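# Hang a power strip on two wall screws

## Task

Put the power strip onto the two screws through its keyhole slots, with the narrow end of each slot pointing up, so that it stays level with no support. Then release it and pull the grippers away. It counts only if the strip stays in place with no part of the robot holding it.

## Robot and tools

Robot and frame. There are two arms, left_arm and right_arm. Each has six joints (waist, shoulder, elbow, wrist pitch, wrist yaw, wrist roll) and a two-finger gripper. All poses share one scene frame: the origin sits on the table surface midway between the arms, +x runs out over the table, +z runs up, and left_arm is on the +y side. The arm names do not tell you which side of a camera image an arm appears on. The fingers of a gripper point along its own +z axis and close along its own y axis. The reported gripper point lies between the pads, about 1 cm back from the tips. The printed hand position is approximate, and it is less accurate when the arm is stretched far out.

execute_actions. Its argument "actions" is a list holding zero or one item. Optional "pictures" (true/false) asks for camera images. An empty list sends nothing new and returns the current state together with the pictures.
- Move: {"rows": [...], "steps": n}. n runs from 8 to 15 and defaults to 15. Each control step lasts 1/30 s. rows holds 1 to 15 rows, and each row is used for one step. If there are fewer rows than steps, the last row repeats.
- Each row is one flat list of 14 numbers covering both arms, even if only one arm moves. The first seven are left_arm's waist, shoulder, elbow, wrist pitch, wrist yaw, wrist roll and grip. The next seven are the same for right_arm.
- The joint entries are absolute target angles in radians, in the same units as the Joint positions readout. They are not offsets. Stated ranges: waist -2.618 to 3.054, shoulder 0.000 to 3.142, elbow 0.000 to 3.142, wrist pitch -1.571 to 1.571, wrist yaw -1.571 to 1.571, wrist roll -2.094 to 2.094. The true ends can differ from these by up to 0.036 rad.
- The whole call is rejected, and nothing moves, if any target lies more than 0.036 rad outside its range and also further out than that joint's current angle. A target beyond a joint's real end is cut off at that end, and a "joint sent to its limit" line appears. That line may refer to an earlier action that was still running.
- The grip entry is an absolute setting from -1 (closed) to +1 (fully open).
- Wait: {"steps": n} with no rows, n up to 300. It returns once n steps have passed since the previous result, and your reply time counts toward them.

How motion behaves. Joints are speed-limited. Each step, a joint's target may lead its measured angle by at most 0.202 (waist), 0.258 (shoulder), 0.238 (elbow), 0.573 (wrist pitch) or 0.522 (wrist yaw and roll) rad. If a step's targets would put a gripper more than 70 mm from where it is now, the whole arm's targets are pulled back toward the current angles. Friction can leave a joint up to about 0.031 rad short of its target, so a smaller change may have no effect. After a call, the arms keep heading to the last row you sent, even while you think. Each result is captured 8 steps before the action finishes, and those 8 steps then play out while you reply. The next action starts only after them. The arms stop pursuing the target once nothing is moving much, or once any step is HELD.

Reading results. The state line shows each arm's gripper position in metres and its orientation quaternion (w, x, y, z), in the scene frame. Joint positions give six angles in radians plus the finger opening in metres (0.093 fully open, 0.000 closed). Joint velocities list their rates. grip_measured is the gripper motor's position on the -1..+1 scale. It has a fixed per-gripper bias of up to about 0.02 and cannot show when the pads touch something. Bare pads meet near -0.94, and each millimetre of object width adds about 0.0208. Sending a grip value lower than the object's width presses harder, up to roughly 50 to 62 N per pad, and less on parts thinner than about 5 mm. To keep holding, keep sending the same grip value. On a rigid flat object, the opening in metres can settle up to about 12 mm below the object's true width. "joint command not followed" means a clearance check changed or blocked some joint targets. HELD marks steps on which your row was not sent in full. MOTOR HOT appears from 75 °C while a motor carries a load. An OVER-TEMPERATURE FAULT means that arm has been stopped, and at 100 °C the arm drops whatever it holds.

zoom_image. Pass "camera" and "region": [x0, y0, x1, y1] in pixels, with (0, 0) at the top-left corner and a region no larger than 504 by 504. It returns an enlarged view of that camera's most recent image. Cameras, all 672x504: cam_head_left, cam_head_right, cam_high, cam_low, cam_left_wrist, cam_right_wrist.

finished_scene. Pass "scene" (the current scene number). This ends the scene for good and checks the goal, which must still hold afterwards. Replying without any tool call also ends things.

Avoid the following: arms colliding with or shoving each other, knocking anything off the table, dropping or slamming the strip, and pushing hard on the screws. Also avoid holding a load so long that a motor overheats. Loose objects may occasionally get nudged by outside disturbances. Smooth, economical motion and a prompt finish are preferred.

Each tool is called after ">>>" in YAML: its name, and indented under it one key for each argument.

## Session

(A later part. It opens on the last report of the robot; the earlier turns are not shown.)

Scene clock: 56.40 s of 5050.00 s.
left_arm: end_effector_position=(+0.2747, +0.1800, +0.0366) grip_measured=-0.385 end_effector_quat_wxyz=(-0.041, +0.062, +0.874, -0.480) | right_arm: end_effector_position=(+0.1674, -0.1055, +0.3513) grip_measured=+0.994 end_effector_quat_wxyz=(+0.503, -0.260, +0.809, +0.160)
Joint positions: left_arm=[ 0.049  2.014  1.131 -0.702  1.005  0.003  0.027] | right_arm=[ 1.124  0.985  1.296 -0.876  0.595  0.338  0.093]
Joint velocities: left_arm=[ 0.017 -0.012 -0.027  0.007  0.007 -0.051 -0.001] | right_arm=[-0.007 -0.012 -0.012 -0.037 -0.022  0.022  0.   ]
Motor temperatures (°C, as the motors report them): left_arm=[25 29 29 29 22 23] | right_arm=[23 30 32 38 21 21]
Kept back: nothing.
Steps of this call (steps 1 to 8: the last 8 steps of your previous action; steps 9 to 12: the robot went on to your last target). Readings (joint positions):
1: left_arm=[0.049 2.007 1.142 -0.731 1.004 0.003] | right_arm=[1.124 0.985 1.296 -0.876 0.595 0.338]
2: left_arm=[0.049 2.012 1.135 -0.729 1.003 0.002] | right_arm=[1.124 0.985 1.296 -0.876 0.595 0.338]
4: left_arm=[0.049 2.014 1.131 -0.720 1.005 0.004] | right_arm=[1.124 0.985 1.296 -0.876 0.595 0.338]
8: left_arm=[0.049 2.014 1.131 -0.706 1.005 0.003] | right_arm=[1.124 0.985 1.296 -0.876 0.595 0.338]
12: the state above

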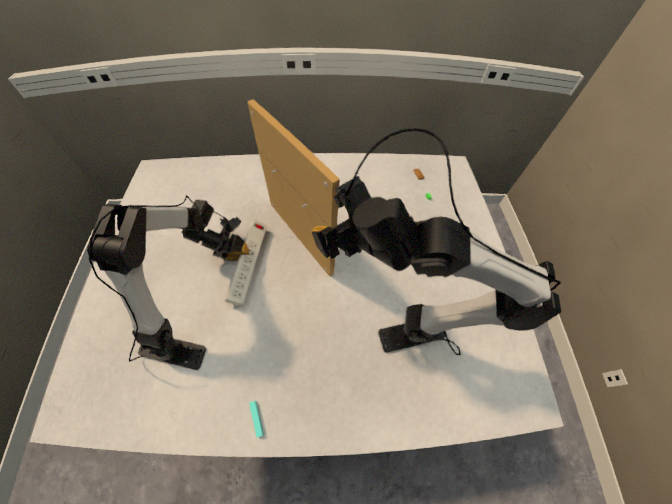

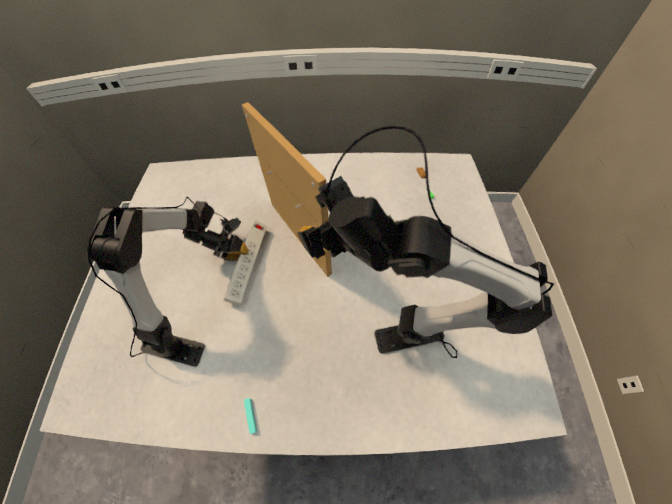

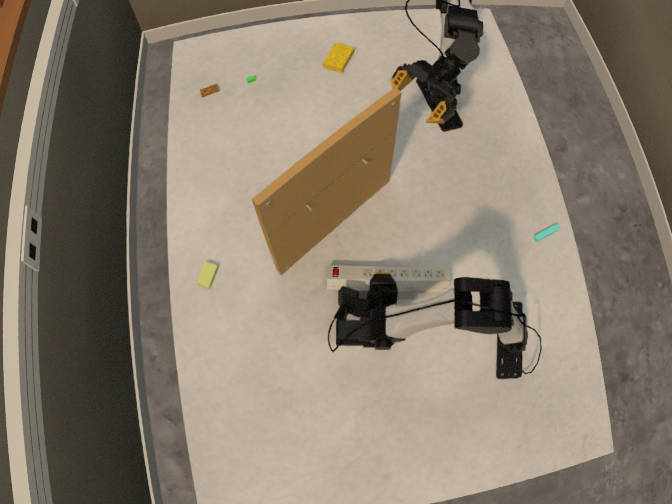

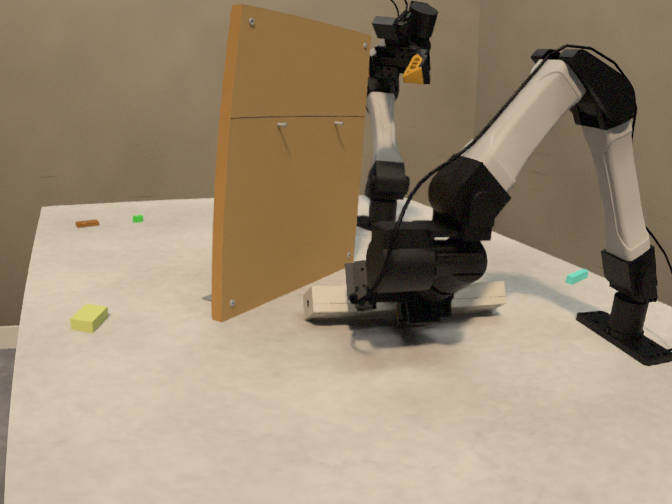

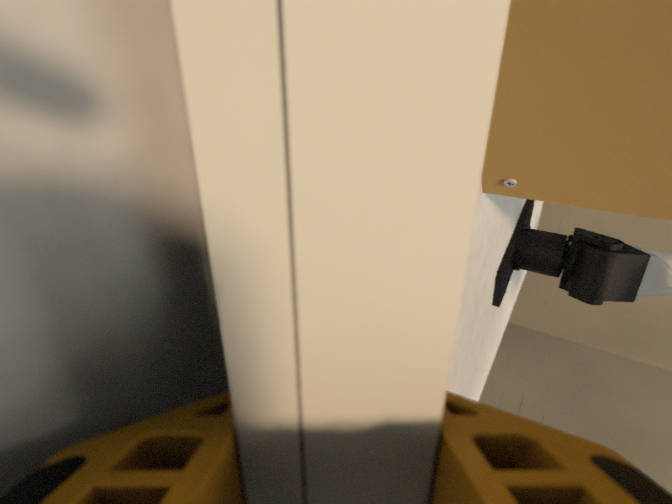

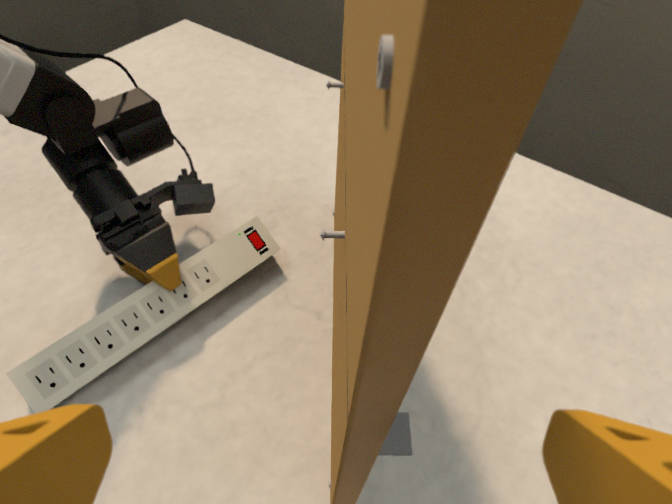

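>>> execute_actions:
  actions:
    - {"rows": [[0.054,1.992,1.134,-0.699,1.09,-0.010,-0.45,1.115,0.966,1.284,-0.878,0.608,0.345,1.0],[0.054,1.992,1.134,-0.695,1.08,-0.008,-0.45,1.115,0.966,1.284,-0.878,0.608,0.345,1.0],[0.054,1.992,1.134,-0.691,1.07,-0.006,-0.42,1.115,0.966,1.284,-0.878,0.608,0.345,1.0],[0.054,1.992,1.134,-0.688,1.06,-0.004,-0.39,1.115,0.966,1.284,-0.878,0.608,0.345,1.0],[0.054,1.992,1.134,-0.686,1.05,-0.002,-0.36,1.115,0.966,1.284,-0.878,0.608,0.345,1.0],[0.054,1.992,1.134,-0.686,1.045,0.0,-0.33,1.115,0.966,1.284,-0.878,0.608,0.345,1.0],[0.054,1.992,1.134,-0.686,1.04,0.0,-0.30,1.115,0.966,1.284,-0.878,0.608,0.345,1.0],[0.054,1.990,1.134,-0.686,1.04,0.0,-0.27,1.115,0.966,1.284,-0.878,0.608,0.345,1.0],[0.054,1.987,1.134,-0.686,1.04,0.0,-0.24,1.115,0.966,1.284,-0.878,0.608,0.345,1.0],[0.054,1.984,1.134,-0.686,1.04,0.0,-0.21,1.115,0.966,1.284,-0.878,0.608,0.345,1.0],[0.054,1.981,1.134,-0.688,1.04,0.0,-0.18,1.115,0.966,1.284,-0.878,0.608,0.345,1.0],[0.054,1.978,1.134,-0.692,1.04,0.0,-0.15,1.115,0.966,1.284,-0.878,0.608,0.345,1.0],[0.054,1.975,1.134,-0.696,1.035,0.0,-0.12,1.115,0.966,1.284,-0.878,0.608,0.345,1.0],[0.054,1.972,1.134,-0.700,1.03,0.0,-0.09,1.115,0.966,1.284,-0.878,0.608,0.345,1.0],[0.054,1.969,1.134,-0.704,1.025,0.0,-0.065,1.115,0.966,1.284,-0.878,0.608,0.345,1.0]], "steps": 15}

>>> execute_actions:
  actions:
    - {"rows": [[0.054,1.966,1.134,-0.708,1.018,0.0,-0.045,1.115,0.966,1.284,-0.878,0.608,0.345,1.0],[0.054,1.963,1.134,-0.712,1.010,0.0,-0.03,1.115,0.966,1.284,-0.878,0.608,0.345,1.0],[0.054,1.960,1.134,-0.716,1.002,0.0,-0.015,1.115,0.966,1.284,-0.878,0.608,0.345,1.0],[0.054,1.957,1.134,-0.720,0.994,0.0,0.0,1.115,0.966,1.284,-0.878,0.608,0.345,1.0],[0.054,1.954,1.134,-0.724,0.986,0.0,0.015,1.115,0.966,1.284,-0.878,0.608,0.345,1.0],[0.054,1.951,1.134,-0.728,0.978,0.0,0.03,1.115,0.966,1.284,-0.878,0.608,0.345,1.0],[0.054,1.948,1.134,-0.732,0.970,0.0,0.04,1.115,0.966,1.284,-0.878,0.608,0.345,1.0],[0.054,1.946,1.134,-0.736,0.962,0.0,0.04,1.115,0.966,1.284,-0.878,0.608,0.345,1.0],[0.054,1.946,1.134,-0.738,0.955,0.0,0.04,1.115,0.966,1.284,-0.878,0.608,0.345,1.0],[0.054,1.946,1.134,-0.738,0.95,0.0,0.04,1.115,0.966,1.284,-0.878,0.608,0.345,1.0]], "steps": 12}

>>> execute_actions:
  actions:
    - {"steps": 14}
  pictures: true

Scene clock: 63.37 s of 5050.00 s.
left_arm: end_effector_position=(+0.2756, +0.1807, +0.0352) grip_measured=-0.307 end_effector_quat_wxyz=(-0.039, +0.062, +0.876, -0.476) | right_arm: end_effector_position=(+0.1674, -0.1055, +0.3513) grip_measured=+0.994 end_effector_quat_wxyz=(+0.503, -0.260, +0.809, +0.160)
Joint positions: left_arm=[ 0.049  2.014  1.131 -0.697  0.996 -0.001  0.03 ] | right_arm=[ 1.124  0.985  1.296 -0.876  0.595  0.338  0.093]
Joint velocities: left_arm=[-0.002 -0.007 -0.002 -0.037  0.007  0.007  0.026] | right_arm=[-0.002 -0.027  0.002 -0.007  0.022  0.037 -0.   ]
Motor temperatures (°C, as the motors report them): left_arm=[25 31 29 29 23 23] | right_arm=[23 30 32 38 21 21]
Steps of this call (steps 1 to 30: the robot went on to your last target; steps 31 to 90: nothing new was sent; then 3.73 s passed at rest; steps 91 to 97: the first 7 steps of this action). Readings (joint positions):
91: left_arm=[0.049 2.014 1.131 -0.701 1.005 0.003] | right_arm=[1.124 0.985 1.296 -0.876 0.595 0.338]
92: left_arm=[0.049 2.014 1.131 -0.700 1.005 0.003] | right_arm=[1.124 0.985 1.296 -0.876 0.595 0.338]
94: left_arm=[0.049 2.014 1.131 -0.697 1.000 0.002] | right_arm=[1.124 0.985 1.296 -0.876 0.595 0.338]
97: the state above

Scene clock: 63.77 s of 5050.00 s.
left_arm: end_effector_position=(+0.2759, +0.1809, +0.0414) grip_measured=-0.009 end_effector_quat_wxyz=(-0.034, +0.064, +0.877, -0.475) | right_arm: end_effector_position=(+0.1674, -0.1055, +0.3513) grip_measured=+0.994 end_effector_quat_wxyz=(+0.503, -0.260, +0.809, +0.160)
Joint positions: left_arm=[ 0.049  1.993  1.131 -0.705  0.994 -0.002  0.045] | right_arm=[ 1.124  0.985  1.296 -0.876  0.595  0.338  0.093]
Joint velocities: left_arm=[ 0.017 -0.11  -0.012 -0.11  -0.183 -0.051  0.015] | right_arm=[-0.007  0.012  0.002 -0.051 -0.022 -0.037  0.001]
Motor temperatures (°C, as the motors report them): left_arm=[25 31 29 29 23 23] | right_arm=[23 30 32 38 21 21]
Steps of this call (steps 1 to 8: the last 8 steps of your previous action; steps 9 to 12: the first 4 steps of this action). Readings (joint positions):
9: left_arm=[0.049 2.006 1.131 -0.700 0.999 -0.002] | right_arm=[1.124 0.985 1.296 -0.876 0.595 0.338]
10: left_arm=[0.049 2.002 1.131 -0.701 0.998 -0.002] | right_arm=[1.124 0.985 1.296 -0.876 0.595 0.338]
12: the state above

Scene clock: 64.23 s of 5050.00 s.
left_arm: end_effector_position=(+0.2752, +0.1862, +0.0401) grip_measured=+0.038 end_effector_quat_wxyz=(-0.031, +0.066, +0.889, -0.452) | right_arm: end_effector_position=(+0.1674, -0.1055, +0.3513) grip_measured=+0.994 end_effector_quat_wxyz=(+0.503, -0.260, +0.809, +0.160)
Joint positions: left_arm=[ 0.049  1.973  1.131 -0.722  0.94  -0.002  0.047] | right_arm=[ 1.124  0.985  1.296 -0.876  0.595  0.338  0.093]
Joint velocities: left_arm=[-0.002 -0.007 -0.002  0.051 -0.037 -0.037 -0.   ] | right_arm=[-0.007 -0.007 -0.002 -0.007 -0.007 -0.007  0.   ]
Motor temperatures (°C, as the motors report them): left_arm=[25 31 29 29 23 23] | right_arm=[23 30 32 38 21 21]
Kept back: nothing.
Steps of this call (steps 1 to 8: the last 8 steps of your previous action; steps 9 to 14: the robot went on to your last target). Readings (joint positions):
1: left_arm=[0.049 1.990 1.131 -0.708 0.990 -0.002] | right_arm=[1.124 0.985 1.296 -0.876 0.595 0.338]
2: left_arm=[0.049 1.986 1.131 -0.710 0.985 -0.002] | right_arm=[1.124 0.985 1.296 -0.876 0.595 0.338]
4: left_arm=[0.049 1.980 1.131 -0.715 0.975 -0.002] | right_arm=[1.124 0.985 1.296 -0.876 0.595 0.338]
8: left_arm=[0.049 1.973 1.131 -0.721 0.954 -0.002] | right_arm=[1.124 0.985 1.296 -0.876 0.595 0.338]
14: the state above

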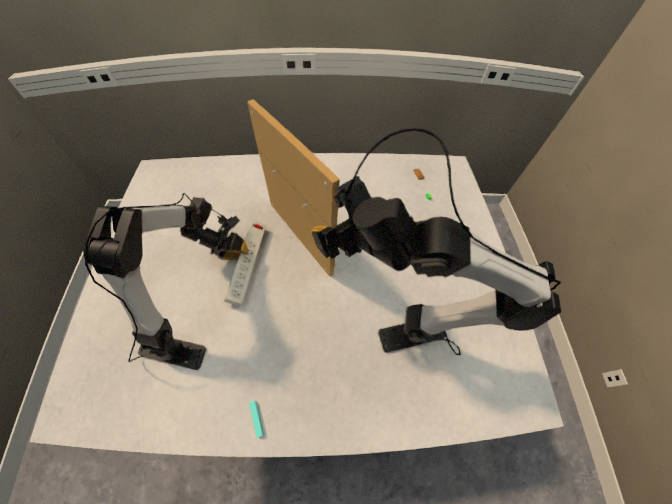

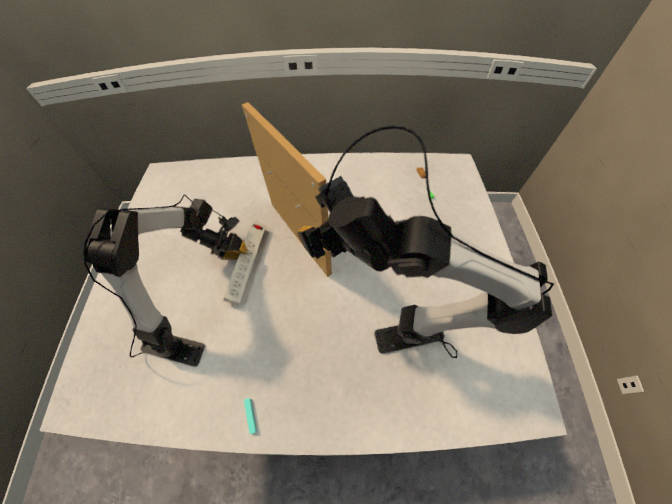

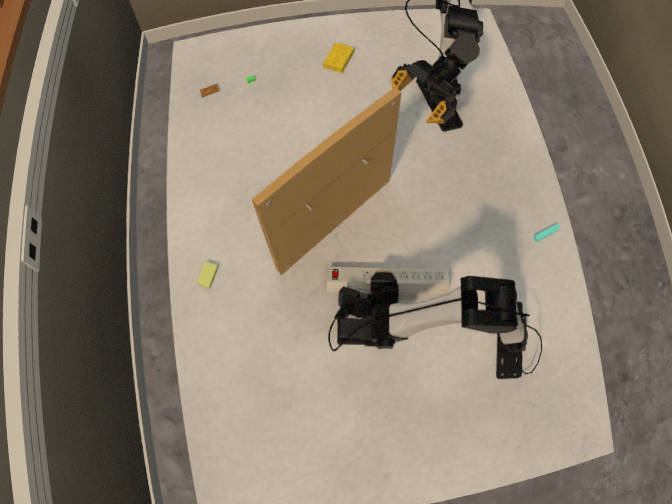

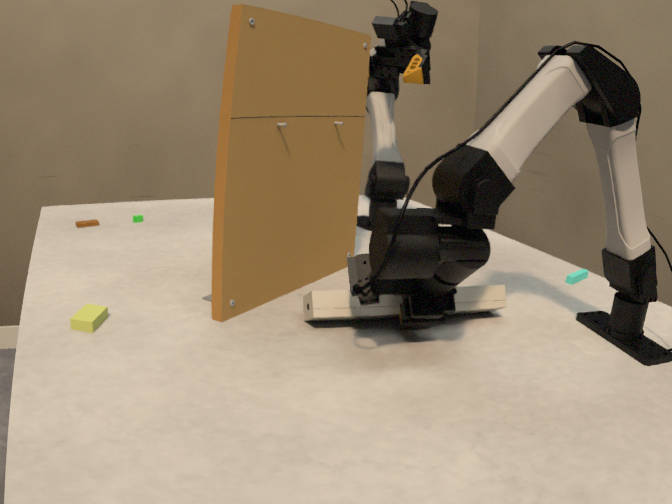

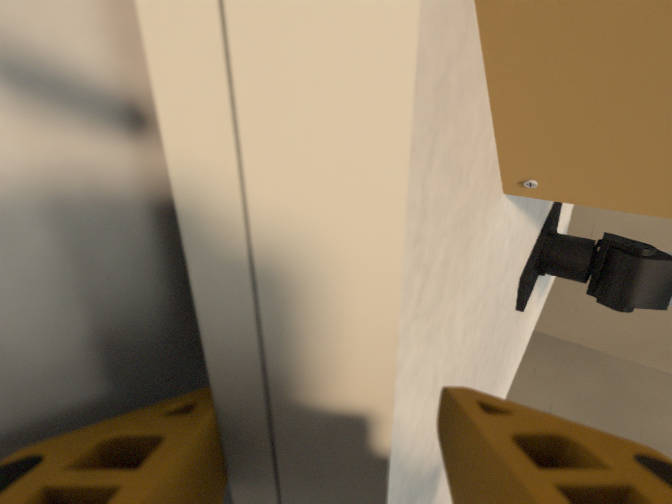

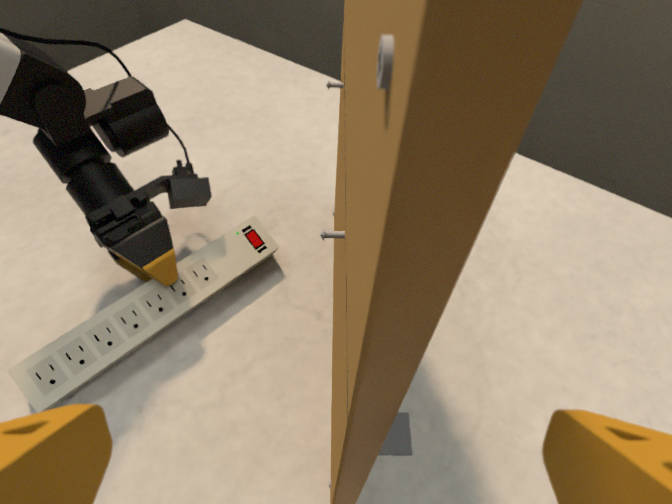

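>>> execute_actions:
  actions:
    - {"rows": [[0.054,1.943,1.134,-0.741,0.942,0.0,0.052,1.115,0.966,1.284,-0.878,0.608,0.345,1.0],[0.054,1.940,1.134,-0.745,0.933,0.0,0.064,1.115,0.966,1.284,-0.878,0.608,0.345,1.0],[0.054,1.937,1.134,-0.749,0.924,0.0,0.077,1.115,0.966,1.284,-0.878,0.608,0.345,1.0],[0.054,1.934,1.134,-0.753,0.915,0.0,0.089,1.115,0.966,1.284,-0.878,0.608,0.345,1.0],[0.054,1.931,1.134,-0.757,0.906,0.0,0.101,1.115,0.966,1.284,-0.878,0.608,0.345,1.0],[0.054,1.928,1.134,-0.761,0.897,0.0,0.114,1.115,0.966,1.284,-0.878,0.608,0.345,1.0],[0.054,1.925,1.134,-0.765,0.888,0.0,0.126,1.115,0.966,1.284,-0.878,0.608,0.345,1.0],[0.054,1.922,1.134,-0.769,0.879,0.0,0.138,1.115,0.966,1.284,-0.878,0.608,0.345,1.0],[0.054,1.919,1.134,-0.773,0.870,0.0,0.151,1.115,0.966,1.284,-0.878,0.608,0.345,1.0],[0.054,1.916,1.134,-0.777,0.861,0.0,0.163,1.115,0.966,1.284,-0.878,0.608,0.345,1.0],[0.054,1.913,1.134,-0.781,0.852,0.0,0.175,1.115,0.966,1.284,-0.878,0.608,0.345,1.0],[0.054,1.910,1.134,-0.784,0.843,0.0,0.188,1.115,0.966,1.284,-0.878,0.608,0.345,1.0],[0.054,1.907,1.134,-0.786,0.835,0.0,0.2,1.115,0.966,1.284,-0.878,0.608,0.345,1.0],[0.054,1.907,1.134,-0.786,0.832,0.0,0.212,1.115,0.966,1.284,-0.878,0.608,0.345,1.0],[0.054,1.907,1.134,-0.786,0.83,0.0,0.225,1.115,0.966,1.284,-0.878,0.608,0.345,1.0]], "steps": 15}

>>> execute_actions:
  actions:
    - {"steps": 16}
  pictures: true

Scene clock: 66.37 s of 5050.00 s.
left_arm: end_effector_position=(+0.2741, +0.1904, +0.0377) grip_measured=+0.118 end_effector_quat_wxyz=(-0.032, +0.065, +0.898, -0.434) | right_arm: end_effector_position=(+0.1674, -0.1055, +0.3513) grip_measured=+0.994 end_effector_quat_wxyz=(+0.503, -0.260, +0.809, +0.160)
Joint positions: left_arm=[ 0.049  1.964  1.131 -0.736  0.9   -0.002  0.051] | right_arm=[ 1.124  0.985  1.296 -0.876  0.595  0.338  0.093]
Joint velocities: left_arm=[-0.027 -0.115 -0.002 -0.154 -0.212 -0.007  0.012] | right_arm=[ 0.007 -0.002 -0.002 -0.051  0.051  0.022 -0.001]
Motor temperatures (°C, as the motors report them): left_arm=[25 31 29 29 23 23] | right_arm=[23 29 32 38 21 21]
Steps of this call (steps 1 to 30: the robot went on to your last target; steps 31 to 57: nothing new was sent; steps 58 to 64: the first 7 steps of this action). Readings (joint positions):
58: left_arm=[0.049 1.973 1.131 -0.724 0.933 -0.002] | right_arm=[1.124 0.985 1.296 -0.876 0.595 0.338]
59: left_arm=[0.049 1.973 1.131 -0.724 0.931 -0.002] | right_arm=[1.124 0.985 1.296 -0.876 0.595 0.338]
61: left_arm=[0.049 1.973 1.131 -0.727 0.922 -0.002] | right_arm=[1.124 0.985 1.296 -0.876 0.595 0.338]
64: the state above

Scene clock: 66.90 s of 5050.00 s.
left_arm: end_effector_position=(+0.2704, +0.1975, +0.0413) grip_measured=+0.223 end_effector_quat_wxyz=(-0.031, +0.065, +0.911, -0.407) | right_arm: end_effector_position=(+0.1674, -0.1055, +0.3513) grip_measured=+0.994 end_effector_quat_wxyz=(+0.503, -0.260, +0.809, +0.160)
Joint positions: left_arm=[ 0.049  1.928  1.131 -0.777  0.84  -0.002  0.056] | right_arm=[ 1.124  0.985  1.296 -0.876  0.595  0.338  0.093]
Joint velocities: left_arm=[ 0.022  0.012  0.007 -0.022 -0.022 -0.007 -0.   ] | right_arm=[-0.007  0.007  0.002 -0.022 -0.081  0.007 -0.   ]
Motor temperatures (°C, as the motors report them): left_arm=[25 31 29 29 23 23] | right_arm=[23 29 32 38 21 21]
Kept back: nothing.
Steps of this call (steps 1 to 8: the last 8 steps of your previous action; steps 9 to 16: the robot went on to your last target). Readings (joint positions):
1: left_arm=[0.049 1.960 1.131 -0.740 0.893 -0.002] | right_arm=[1.124 0.985 1.296 -0.876 0.595 0.338]
2: left_arm=[0.049 1.956 1.131 -0.743 0.885 -0.002] | right_arm=[1.124 0.985 1.296 -0.876 0.595 0.338]
4: left_arm=[0.049 1.949 1.131 -0.751 0.869 -0.002] | right_arm=[1.124 0.985 1.296 -0.876 0.595 0.338]
8: left_arm=[0.049 1.934 1.131 -0.767 0.850 -0.002] | right_arm=[1.124 0.985 1.296 -0.876 0.595 0.338]
16: the state above

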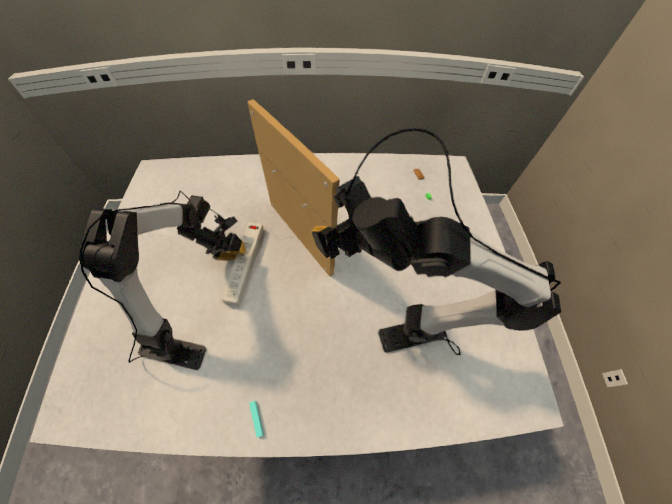

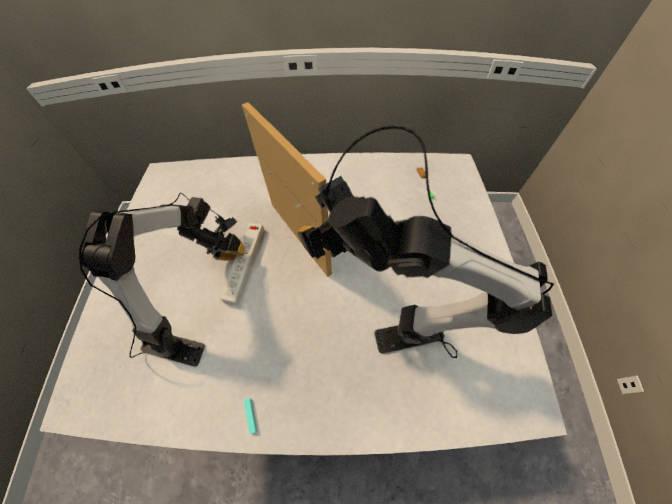

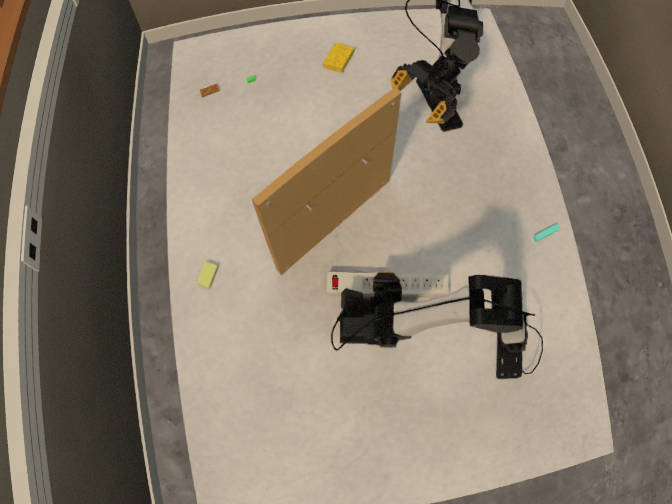

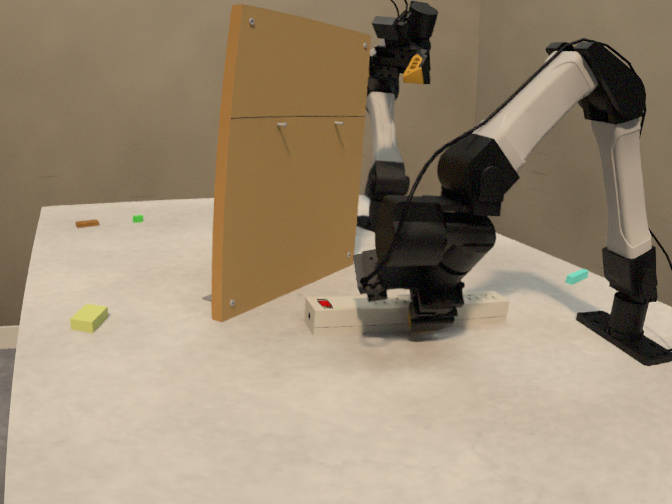

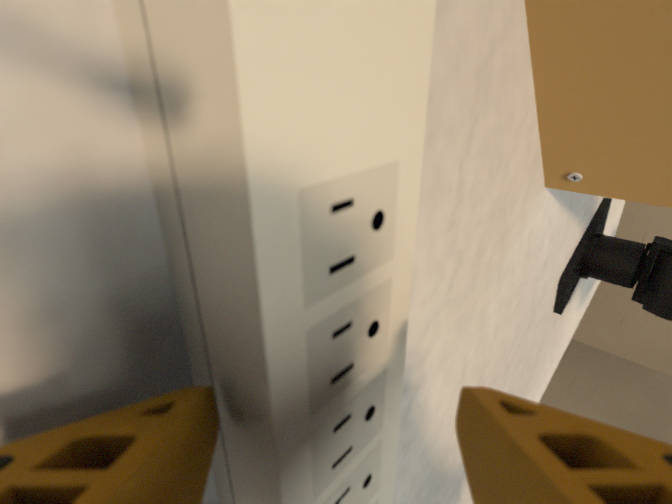

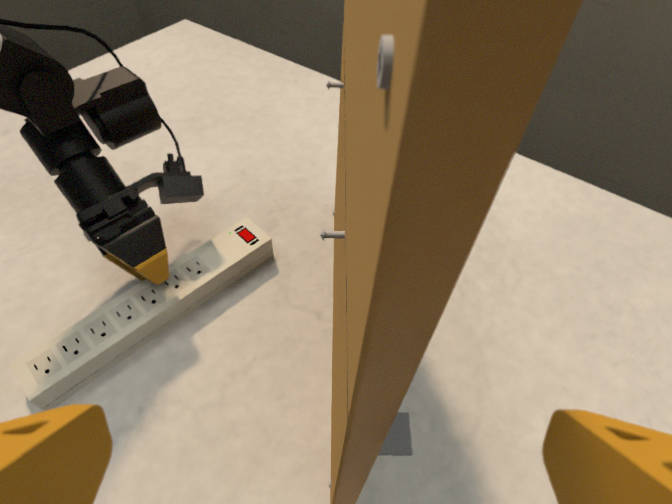

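>>> zoom_image:
  camera: "cam_high"
  region: [315, 255, 465, 355]

Region (315, 255, 465, 355) of cam_high's 672x504 image, scaled by 3.360, with more detail than that image has.

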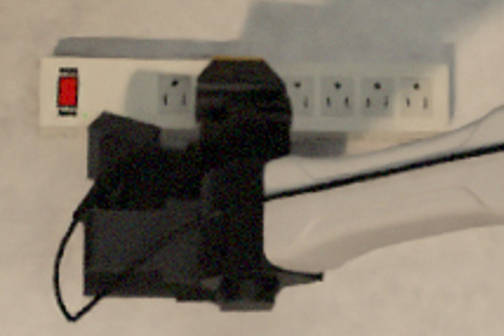

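>>> execute_actions:
  actions:
    - {"rows": [[0.052,1.9067,1.1528,-0.8121,0.8264,-0.0018,0.225,1.115,0.966,1.284,-0.878,0.608,0.345,1.0],[0.050,1.9059,1.1611,-0.8314,0.8157,-0.0071,0.225,1.115,0.966,1.284,-0.878,0.608,0.345,1.0],[0.048,1.9045,1.1746,-0.8549,0.798,-0.016,0.225,1.115,0.966,1.284,-0.878,0.608,0.345,1.0],[0.045,1.9026,1.1927,-0.8817,0.7737,-0.0281,0.255,1.115,0.966,1.284,-0.878,0.608,0.345,1.0],[0.043,1.9003,1.2149,-0.9108,0.7432,-0.0434,0.285,1.115,0.966,1.284,-0.878,0.608,0.345,1.0],[0.040,1.8977,1.2401,-0.941,0.707,-0.0615,0.316,1.115,0.966,1.284,-0.878,0.608,0.345,1.0],[0.0382,1.8949,1.2675,-0.9712,0.6657,-0.0822,0.346,1.115,0.966,1.284,-0.878,0.608,0.345,1.0],[0.0329,1.892,1.296,-1.0003,0.62,-0.105,0.377,1.115,0.966,1.284,-0.878,0.608,0.345,1.0],[0.0241,1.8891,1.3245,-1.0271,0.5707,-0.1297,0.407,1.115,0.966,1.284,-0.878,0.608,0.345,1.0],[0.0121,1.8863,1.3519,-1.0506,0.5187,-0.1557,0.437,1.115,0.966,1.284,-0.878,0.608,0.345,1.0],[-0.0031,1.8837,1.3771,-1.0699,0.4649,-0.1826,0.468,1.115,0.966,1.284,-0.878,0.608,0.345,1.0],[-0.021,1.8814,1.3993,-1.0842,0.41,-0.21,0.498,1.115,0.966,1.284,-0.878,0.608,0.345,1.0],[-0.0416,1.8795,1.4174,-1.093,0.3551,-0.2374,0.529,1.115,0.966,1.284,-0.878,0.608,0.345,1.0],[-0.0643,1.8781,1.4309,-1.096,0.3013,-0.2643,0.559,1.115,0.966,1.284,-0.878,0.608,0.345,1.0],[-0.0887,1.8773,1.4392,-1.096,0.2493,-0.2903,0.59,1.115,0.966,1.284,-0.878,0.608,0.345,1.0]], "steps": 15}

>>> execute_actions:
  actions:
    - {"rows": [[-0.1145,1.877,1.442,-1.096,0.2,-0.315,0.62,1.115,0.966,1.284,-0.878,0.608,0.345,1.0],[-0.1413,1.877,1.442,-1.096,0.1543,-0.3378,0.62,1.115,0.966,1.284,-0.878,0.608,0.345,1.0],[-0.1685,1.877,1.442,-1.096,0.113,-0.3585,0.62,1.115,0.966,1.284,-0.878,0.608,0.345,1.0],[-0.1957,1.877,1.442,-1.096,0.0768,-0.3766,0.62,1.115,0.966,1.284,-0.878,0.608,0.345,1.0],[-0.2225,1.877,1.442,-1.096,0.0463,-0.3919,0.62,1.115,0.966,1.284,-0.878,0.608,0.345,1.0],[-0.2483,1.877,1.442,-1.096,0.022,-0.404,0.62,1.115,0.966,1.284,-0.878,0.608,0.345,1.0],[-0.2728,1.877,1.442,-1.096,0.0043,-0.4129,0.62,1.115,0.966,1.284,-0.878,0.608,0.345,1.0],[-0.2954,1.877,1.442,-1.096,-0.0064,-0.4182,0.62,1.115,0.966,1.284,-0.878,0.608,0.345,1.0],[-0.316,1.877,1.442,-1.096,-0.01,-0.42,0.62,1.115,0.966,1.284,-0.878,0.608,0.345,1.0],[-0.3339,1.877,1.442,-1.096,-0.01,-0.42,0.62,1.115,0.966,1.284,-0.878,0.608,0.345,1.0],[-0.3491,1.877,1.442,-1.096,-0.01,-0.42,0.62,1.115,0.966,1.284,-0.878,0.608,0.345,1.0],[-0.3611,1.877,1.442,-1.096,-0.01,-0.42,0.62,1.115,0.966,1.284,-0.878,0.608,0.345,1.0],[-0.3699,1.877,1.442,-1.096,-0.01,-0.42,0.62,1.115,0.966,1.284,-0.878,0.608,0.345,1.0],[-0.3752,1.877,1.442,-1.096,-0.01,-0.42,0.62,1.115,0.966,1.284,-0.878,0.608,0.345,1.0],[-0.377,1.877,1.442,-1.096,-0.01,-0.42,0.62,1.115,0.966,1.284,-0.878,0.608,0.345,1.0]], "steps": 15}

>>> execute_actions:
  actions:
    - {"steps": 14}
  pictures: true

Scene clock: 71.70 s of 5050.00 s.
left_arm: end_effector_position=(+0.2704, +0.2059, +0.0459) grip_measured=+0.329 end_effector_quat_wxyz=(-0.055, +0.045, +0.926, -0.372) | right_arm: end_effector_position=(+0.1674, -0.1055, +0.3513) grip_measured=+0.994 end_effector_quat_wxyz=(+0.503, -0.260, +0.809, +0.160)
Joint positions: left_arm=[ 0.049  1.928  1.191 -0.881  0.769 -0.03   0.061] | right_arm=[ 1.124  0.985  1.296 -0.876  0.595  0.338  0.093]
Joint velocities: left_arm=[-0.017 -0.012  0.725 -0.652 -0.667 -0.344  0.029] | right_arm=[-0.002 -0.002 -0.012  0.007  0.066 -0.022 -0.001]
Motor temperatures (°C, as the motors report them): left_arm=[25 32 29 29 23 23] | right_arm=[23 29 32 38 21 21]
Steps of this call (steps 1 to 15: the robot went on to your last target; steps 16 to 90: nothing new was sent; then 1.57 s passed at rest; steps 91 to 97: the first 7 steps of this action). Readings (joint positions):
91: left_arm=[0.049 1.928 1.131 -0.781 0.838 -0.002] | right_arm=[1.124 0.985 1.296 -0.876 0.595 0.338]
92: left_arm=[0.049 1.928 1.131 -0.787 0.836 -0.002] | right_arm=[1.124 0.985 1.296 -0.876 0.595 0.338]
94: left_arm=[0.049 1.928 1.139 -0.815 0.822 -0.006] | right_arm=[1.124 0.985 1.296 -0.876 0.595 0.338]
97: the state above

Scene clock: 72.20 s of 5050.00 s.
left_arm: end_effector_position=(+0.2818, +0.2012, +0.0678) grip_measured=+0.618 end_effector_quat_wxyz=(-0.013, +0.041, +0.996, -0.079) | right_arm: end_effector_position=(+0.1674, -0.1055, +0.3513) grip_measured=+0.994 end_effector_quat_wxyz=(+0.503, -0.260, +0.809, +0.160)
Joint positions: left_arm=[-0.22   1.888  1.423 -1.071  0.157 -0.336  0.075] | right_arm=[ 1.124  0.985  1.296 -0.876  0.595  0.338  0.093]
Joint velocities: left_arm=[-0.75   0.002 -0.012 -0.11  -1.004 -0.52  -0.   ] | right_arm=[-0.002  0.012  0.002 -0.051 -0.007 -0.007 -0.001]
Motor temperatures (°C, as the motors report them): left_arm=[25 32 29 29 23 23] | right_arm=[23 29 32 38 21 21]
Steps of this call (steps 1 to 8: the last 8 steps of your previous action; steps 9 to 15: the first 7 steps of this action). Readings (joint positions):
9: left_arm=[-0.054 1.894 1.410 -1.039 0.410 -0.208] | right_arm=[1.124 0.985 1.296 -0.876 0.595 0.338]
10: left_arm=[-0.080 1.891 1.418 -1.044 0.363 -0.232] | right_arm=[1.124 0.985 1.296 -0.876 0.595 0.338]
12: left_arm=[-0.135 1.888 1.423 -1.054 0.273 -0.277] | right_arm=[1.124 0.985 1.296 -0.876 0.595 0.338]
15: the state above

Scene clock: 72.67 s of 5050.00 s.
left_arm: end_effector_position=(+0.2625, +0.1779, +0.0657) grip_measured=+0.618 end_effector_quat_wxyz=(+0.005, +0.079, +0.997, -0.009) | right_arm: end_effector_position=(+0.1674, -0.1055, +0.3513) grip_measured=+0.994 end_effector_quat_wxyz=(+0.503, -0.260, +0.809, +0.160)
Joint positions: left_arm=[-0.373  1.888  1.423 -1.088  0.011 -0.41   0.075] | right_arm=[ 1.124  0.985  1.296 -0.876  0.595  0.338  0.093]
Joint velocities: left_arm=[ 0.012 -0.007 -0.002 -0.022 -0.051  0.007 -0.   ] | right_arm=[-0.007  0.002 -0.007 -0.022 -0.007 -0.022 -0.   ]
Motor temperatures (°C, as the motors report them): left_arm=[25 32 29 29 23 23] | right_arm=[23 29 32 38 21 21]
Kept back: nothing.
Steps of this call (steps 1 to 8: the last 8 steps of your previous action; steps 9 to 14: the robot went on to your last target). Readings (joint positions):
1: left_arm=[-0.246 1.888 1.423 -1.075 0.127 -0.351] | right_arm=[1.124 0.985 1.296 -0.876 0.595 0.338]
2: left_arm=[-0.270 1.888 1.423 -1.077 0.102 -0.364] | right_arm=[1.124 0.985 1.296 -0.876 0.595 0.338]
4: left_arm=[-0.313 1.888 1.423 -1.081 0.067 -0.382] | right_arm=[1.124 0.985 1.296 -0.876 0.595 0.338]
8: left_arm=[-0.366 1.888 1.423 -1.086 0.032 -0.401] | right_arm=[1.124 0.985 1.296 -0.876 0.595 0.338]
14: the state above

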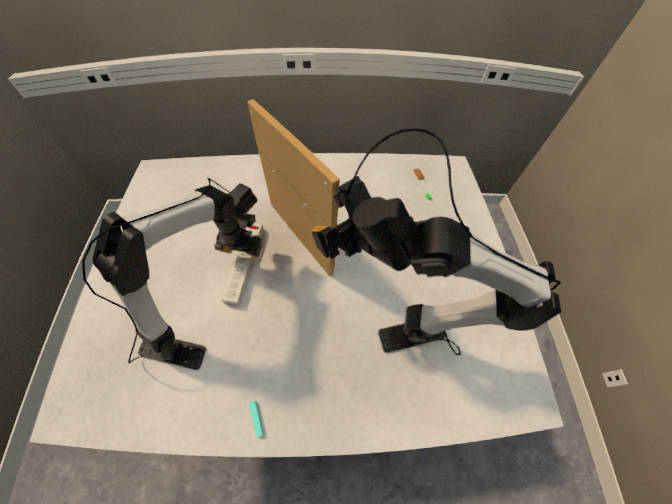

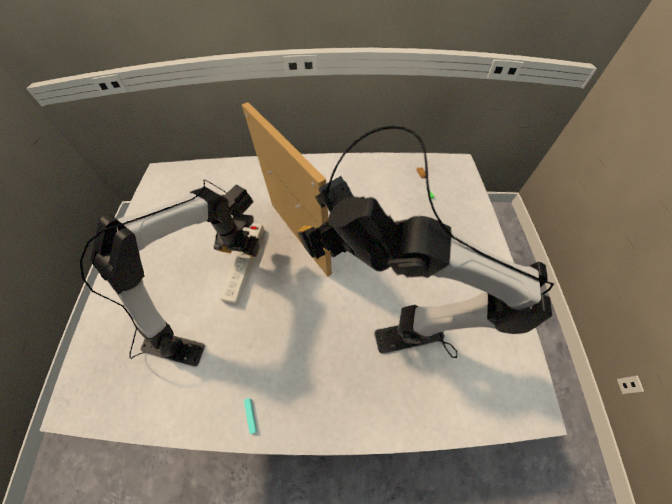

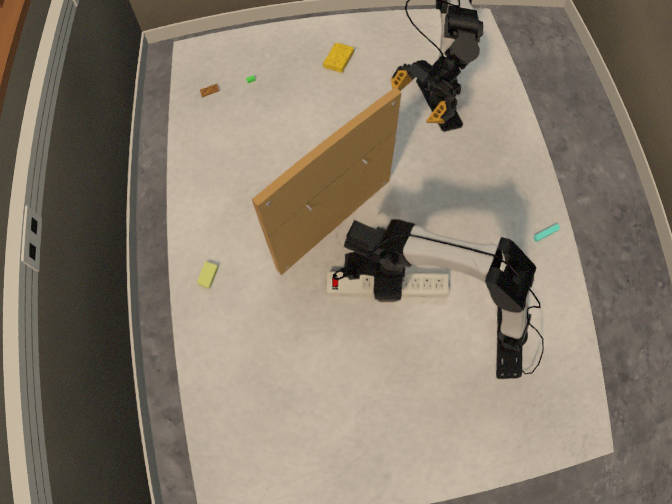

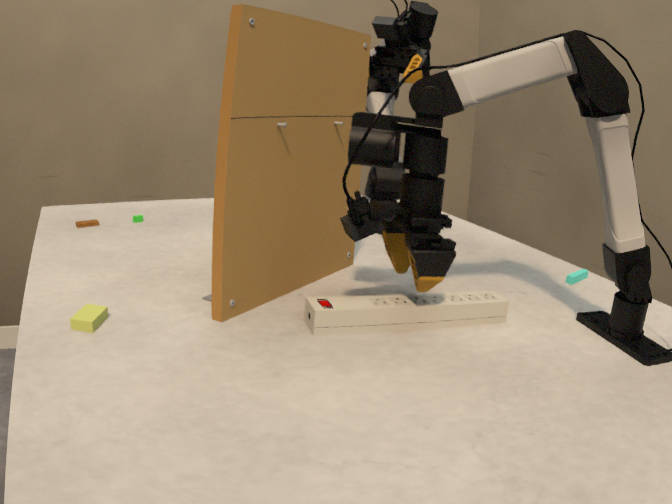

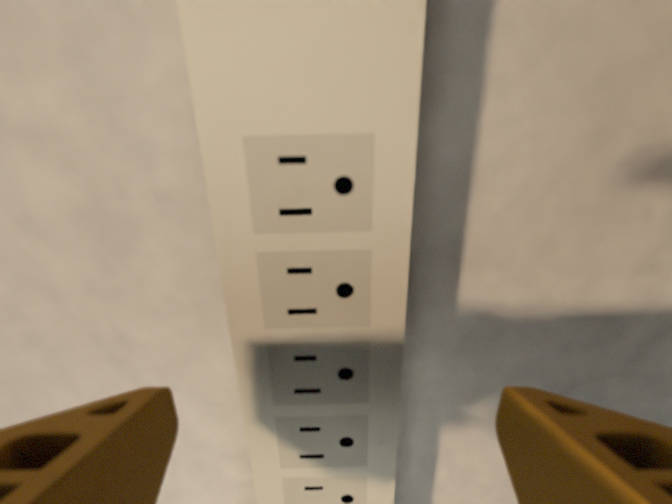

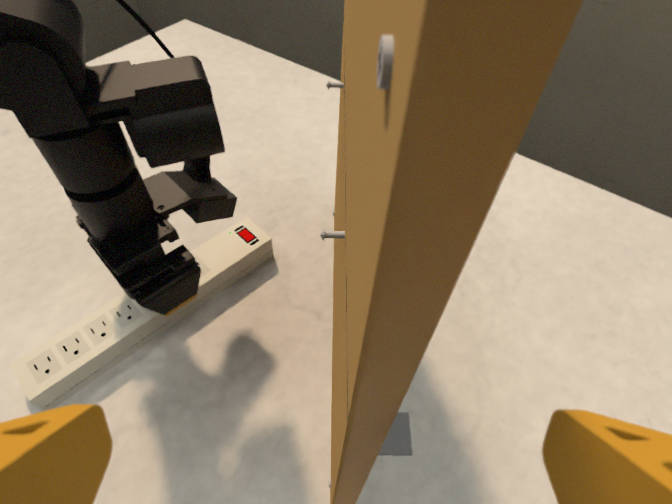

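>>> execute_actions:
  actions:
    - {"rows": [[-0.371,1.8897,1.418,-1.055,-0.01,-0.42,0.62,1.115,0.966,1.284,-0.878,0.608,0.345,1.0],[-0.366,1.8916,1.4074,-1.0423,-0.01,-0.42,0.62,1.115,0.966,1.284,-0.878,0.608,0.345,1.0],[-0.361,1.8947,1.4019,-1.0278,-0.01,-0.42,0.62,1.115,0.966,1.284,-0.878,0.608,0.345,1.0],[-0.357,1.8989,1.3945,-1.0124,-0.01,-0.42,0.62,1.115,0.966,1.284,-0.878,0.608,0.345,1.0],[-0.355,1.904,1.3855,-0.9966,-0.01,-0.42,0.62,1.115,0.966,1.284,-0.878,0.608,0.345,1.0],[-0.355,1.9097,1.3754,-0.9812,-0.01,-0.42,0.62,1.115,0.966,1.284,-0.878,0.608,0.345,1.0],[-0.355,1.9159,1.3645,-0.9668,-0.01,-0.42,0.62,1.115,0.966,1.284,-0.878,0.608,0.345,1.0],[-0.355,1.9221,1.3535,-0.954,-0.01,-0.42,0.60,1.115,0.966,1.284,-0.878,0.608,0.345,1.0],[-0.355,1.9283,1.3426,-0.9434,-0.01,-0.42,0.57,1.115,0.966,1.284,-0.878,0.608,0.345,1.0],[-0.355,1.934,1.3325,-0.9355,-0.01,-0.42,0.54,1.115,0.966,1.284,-0.878,0.608,0.345,1.0],[-0.355,1.9391,1.3235,-0.9306,-0.01,-0.42,0.50,1.115,0.966,1.284,-0.878,0.608,0.345,1.0],[-0.355,1.9433,1.3161,-0.929,-0.01,-0.42,0.46,1.115,0.966,1.284,-0.878,0.608,0.345,1.0],[-0.355,1.9464,1.3106,-0.929,-0.01,-0.42,0.42,1.115,0.966,1.284,-0.878,0.608,0.345,1.0],[-0.355,1.9483,1.3072,-0.929,-0.01,-0.42,0.39,1.115,0.966,1.284,-0.878,0.608,0.345,1.0],[-0.355,1.949,1.306,-0.929,-0.01,-0.42,0.36,1.115,0.966,1.284,-0.878,0.608,0.345,1.0]], "steps": 15}

>>> execute_actions:
  actions:
    - {"steps": 16}
  pictures: true

Scene clock: 75.97 s of 5050.00 s.
left_arm: end_effector_position=(+0.2716, +0.1751, +0.0611) grip_measured=+0.618 end_effector_quat_wxyz=(+0.026, +0.076, +0.997, -0.015) | right_arm: end_effector_position=(+0.1674, -0.1055, +0.3513) grip_measured=+0.994 end_effector_quat_wxyz=(+0.503, -0.260, +0.809, +0.160)
Joint positions: left_arm=[-0.37   1.89   1.405 -1.027  0.002 -0.414  0.075] | right_arm=[ 1.124  0.985  1.296 -0.876  0.595  0.338  0.093]
Joint velocities: left_arm=[ 0.037  0.042 -0.242  0.374 -0.066 -0.007 -0.001] | right_arm=[-0.012  0.012 -0.007 -0.022 -0.066 -0.051  0.   ]
Motor temperatures (°C, as the motors report them): left_arm=[25 32 30 29 22 23] | right_arm=[23 29 32 38 21 21]
Steps of this call (steps 1 to 30: the robot went on to your last target; steps 31 to 90: nothing new was sent; then 0.07 s passed at rest; steps 91 to 97: the first 7 steps of this action). Readings (joint positions):
91: left_arm=[-0.373 1.888 1.423 -1.087 0.002 -0.414] | right_arm=[1.124 0.985 1.296 -0.876 0.595 0.338]
92: left_arm=[-0.373 1.888 1.423 -1.083 0.002 -0.414] | right_arm=[1.124 0.985 1.296 -0.876 0.595 0.338]
94: left_arm=[-0.373 1.888 1.423 -1.067 0.002 -0.414] | right_arm=[1.124 0.985 1.296 -0.876 0.595 0.338]
97: the state above

Scene clock: 76.50 s of 5050.00 s.
left_arm: end_effector_position=(+0.2619, +0.1828, +0.0203) grip_measured=+0.362 end_effector_quat_wxyz=(-0.002, +0.074, +0.997, +0.001) | right_arm: end_effector_position=(+0.1674, -0.1055, +0.3513) grip_measured=+0.994 end_effector_quat_wxyz=(+0.503, -0.260, +0.809, +0.160)
Joint positions: left_arm=[-0.367  1.949  1.318 -0.944  0.001 -0.415  0.063] | right_arm=[ 1.124  0.985  1.296 -0.876  0.595  0.338  0.093]
Joint velocities: left_arm=[ 0.012 -0.012  0.007  0.007 -0.022  0.066  0.   ] | right_arm=[-0.027  0.007  0.007 -0.007 -0.022  0.007  0.   ]
Motor temperatures (°C, as the motors report them): left_arm=[25 32 29 29 22 23] | right_arm=[23 29 32 38 21 21]
Kept back: nothing.
Steps of this call (steps 1 to 8: the last 8 steps of your previous action; steps 9 to 16: the robot went on to your last target). Readings (joint positions):
1: left_arm=[-0.368 1.893 1.396 -1.014 0.002 -0.414] | right_arm=[1.124 0.985 1.296 -0.876 0.595 0.338]
2: left_arm=[-0.368 1.898 1.386 -1.001 0.001 -0.414] | right_arm=[1.124 0.985 1.296 -0.876 0.595 0.338]
4: left_arm=[-0.367 1.913 1.363 -0.978 0.001 -0.414] | right_arm=[1.124 0.985 1.296 -0.876 0.595 0.338]
8: left_arm=[-0.367 1.943 1.326 -0.957 0.001 -0.415] | right_arm=[1.124 0.985 1.296 -0.876 0.595 0.338]
16: the state above

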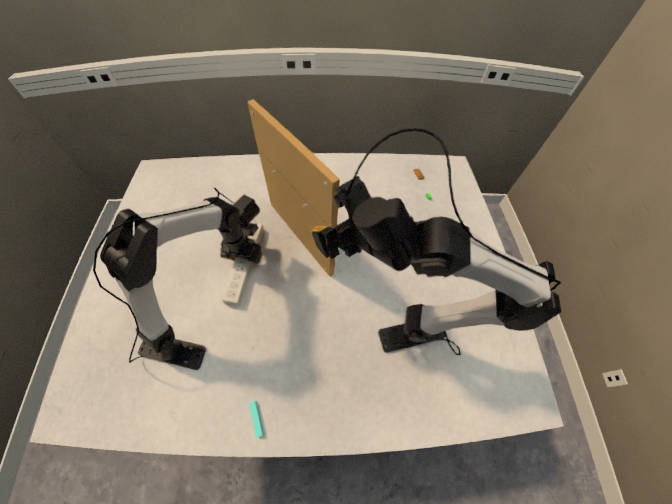

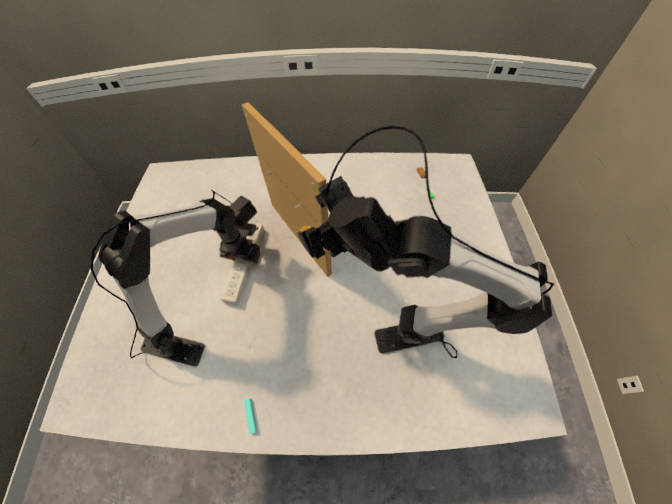

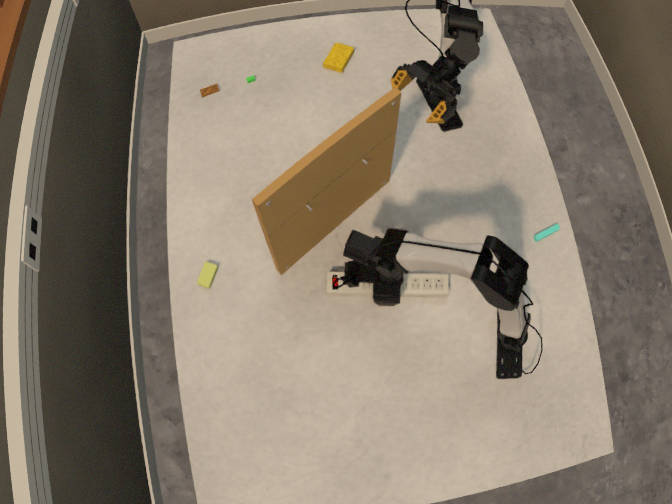

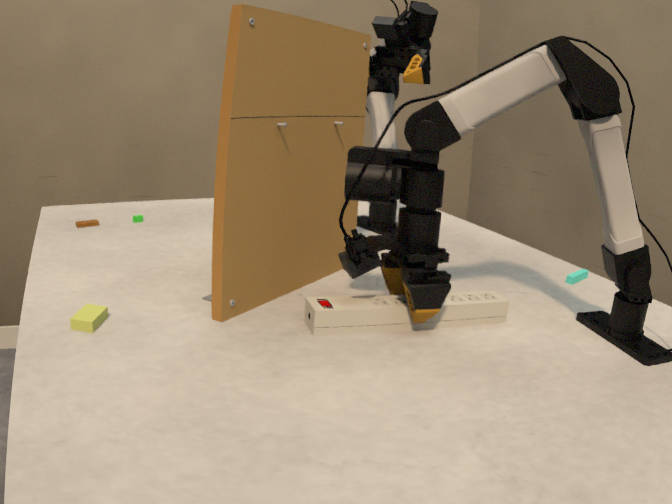

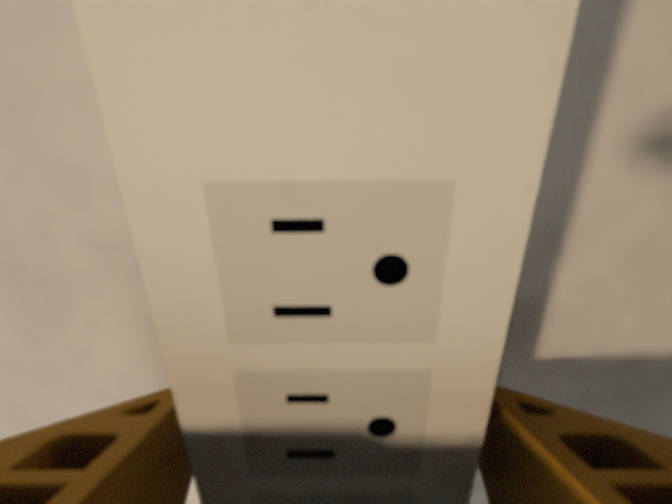

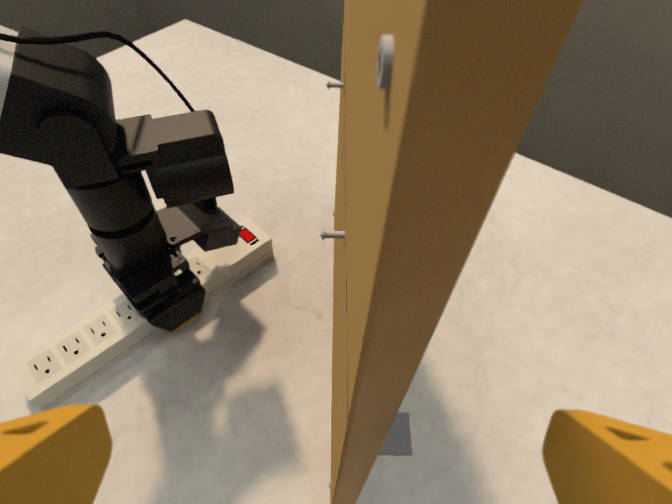

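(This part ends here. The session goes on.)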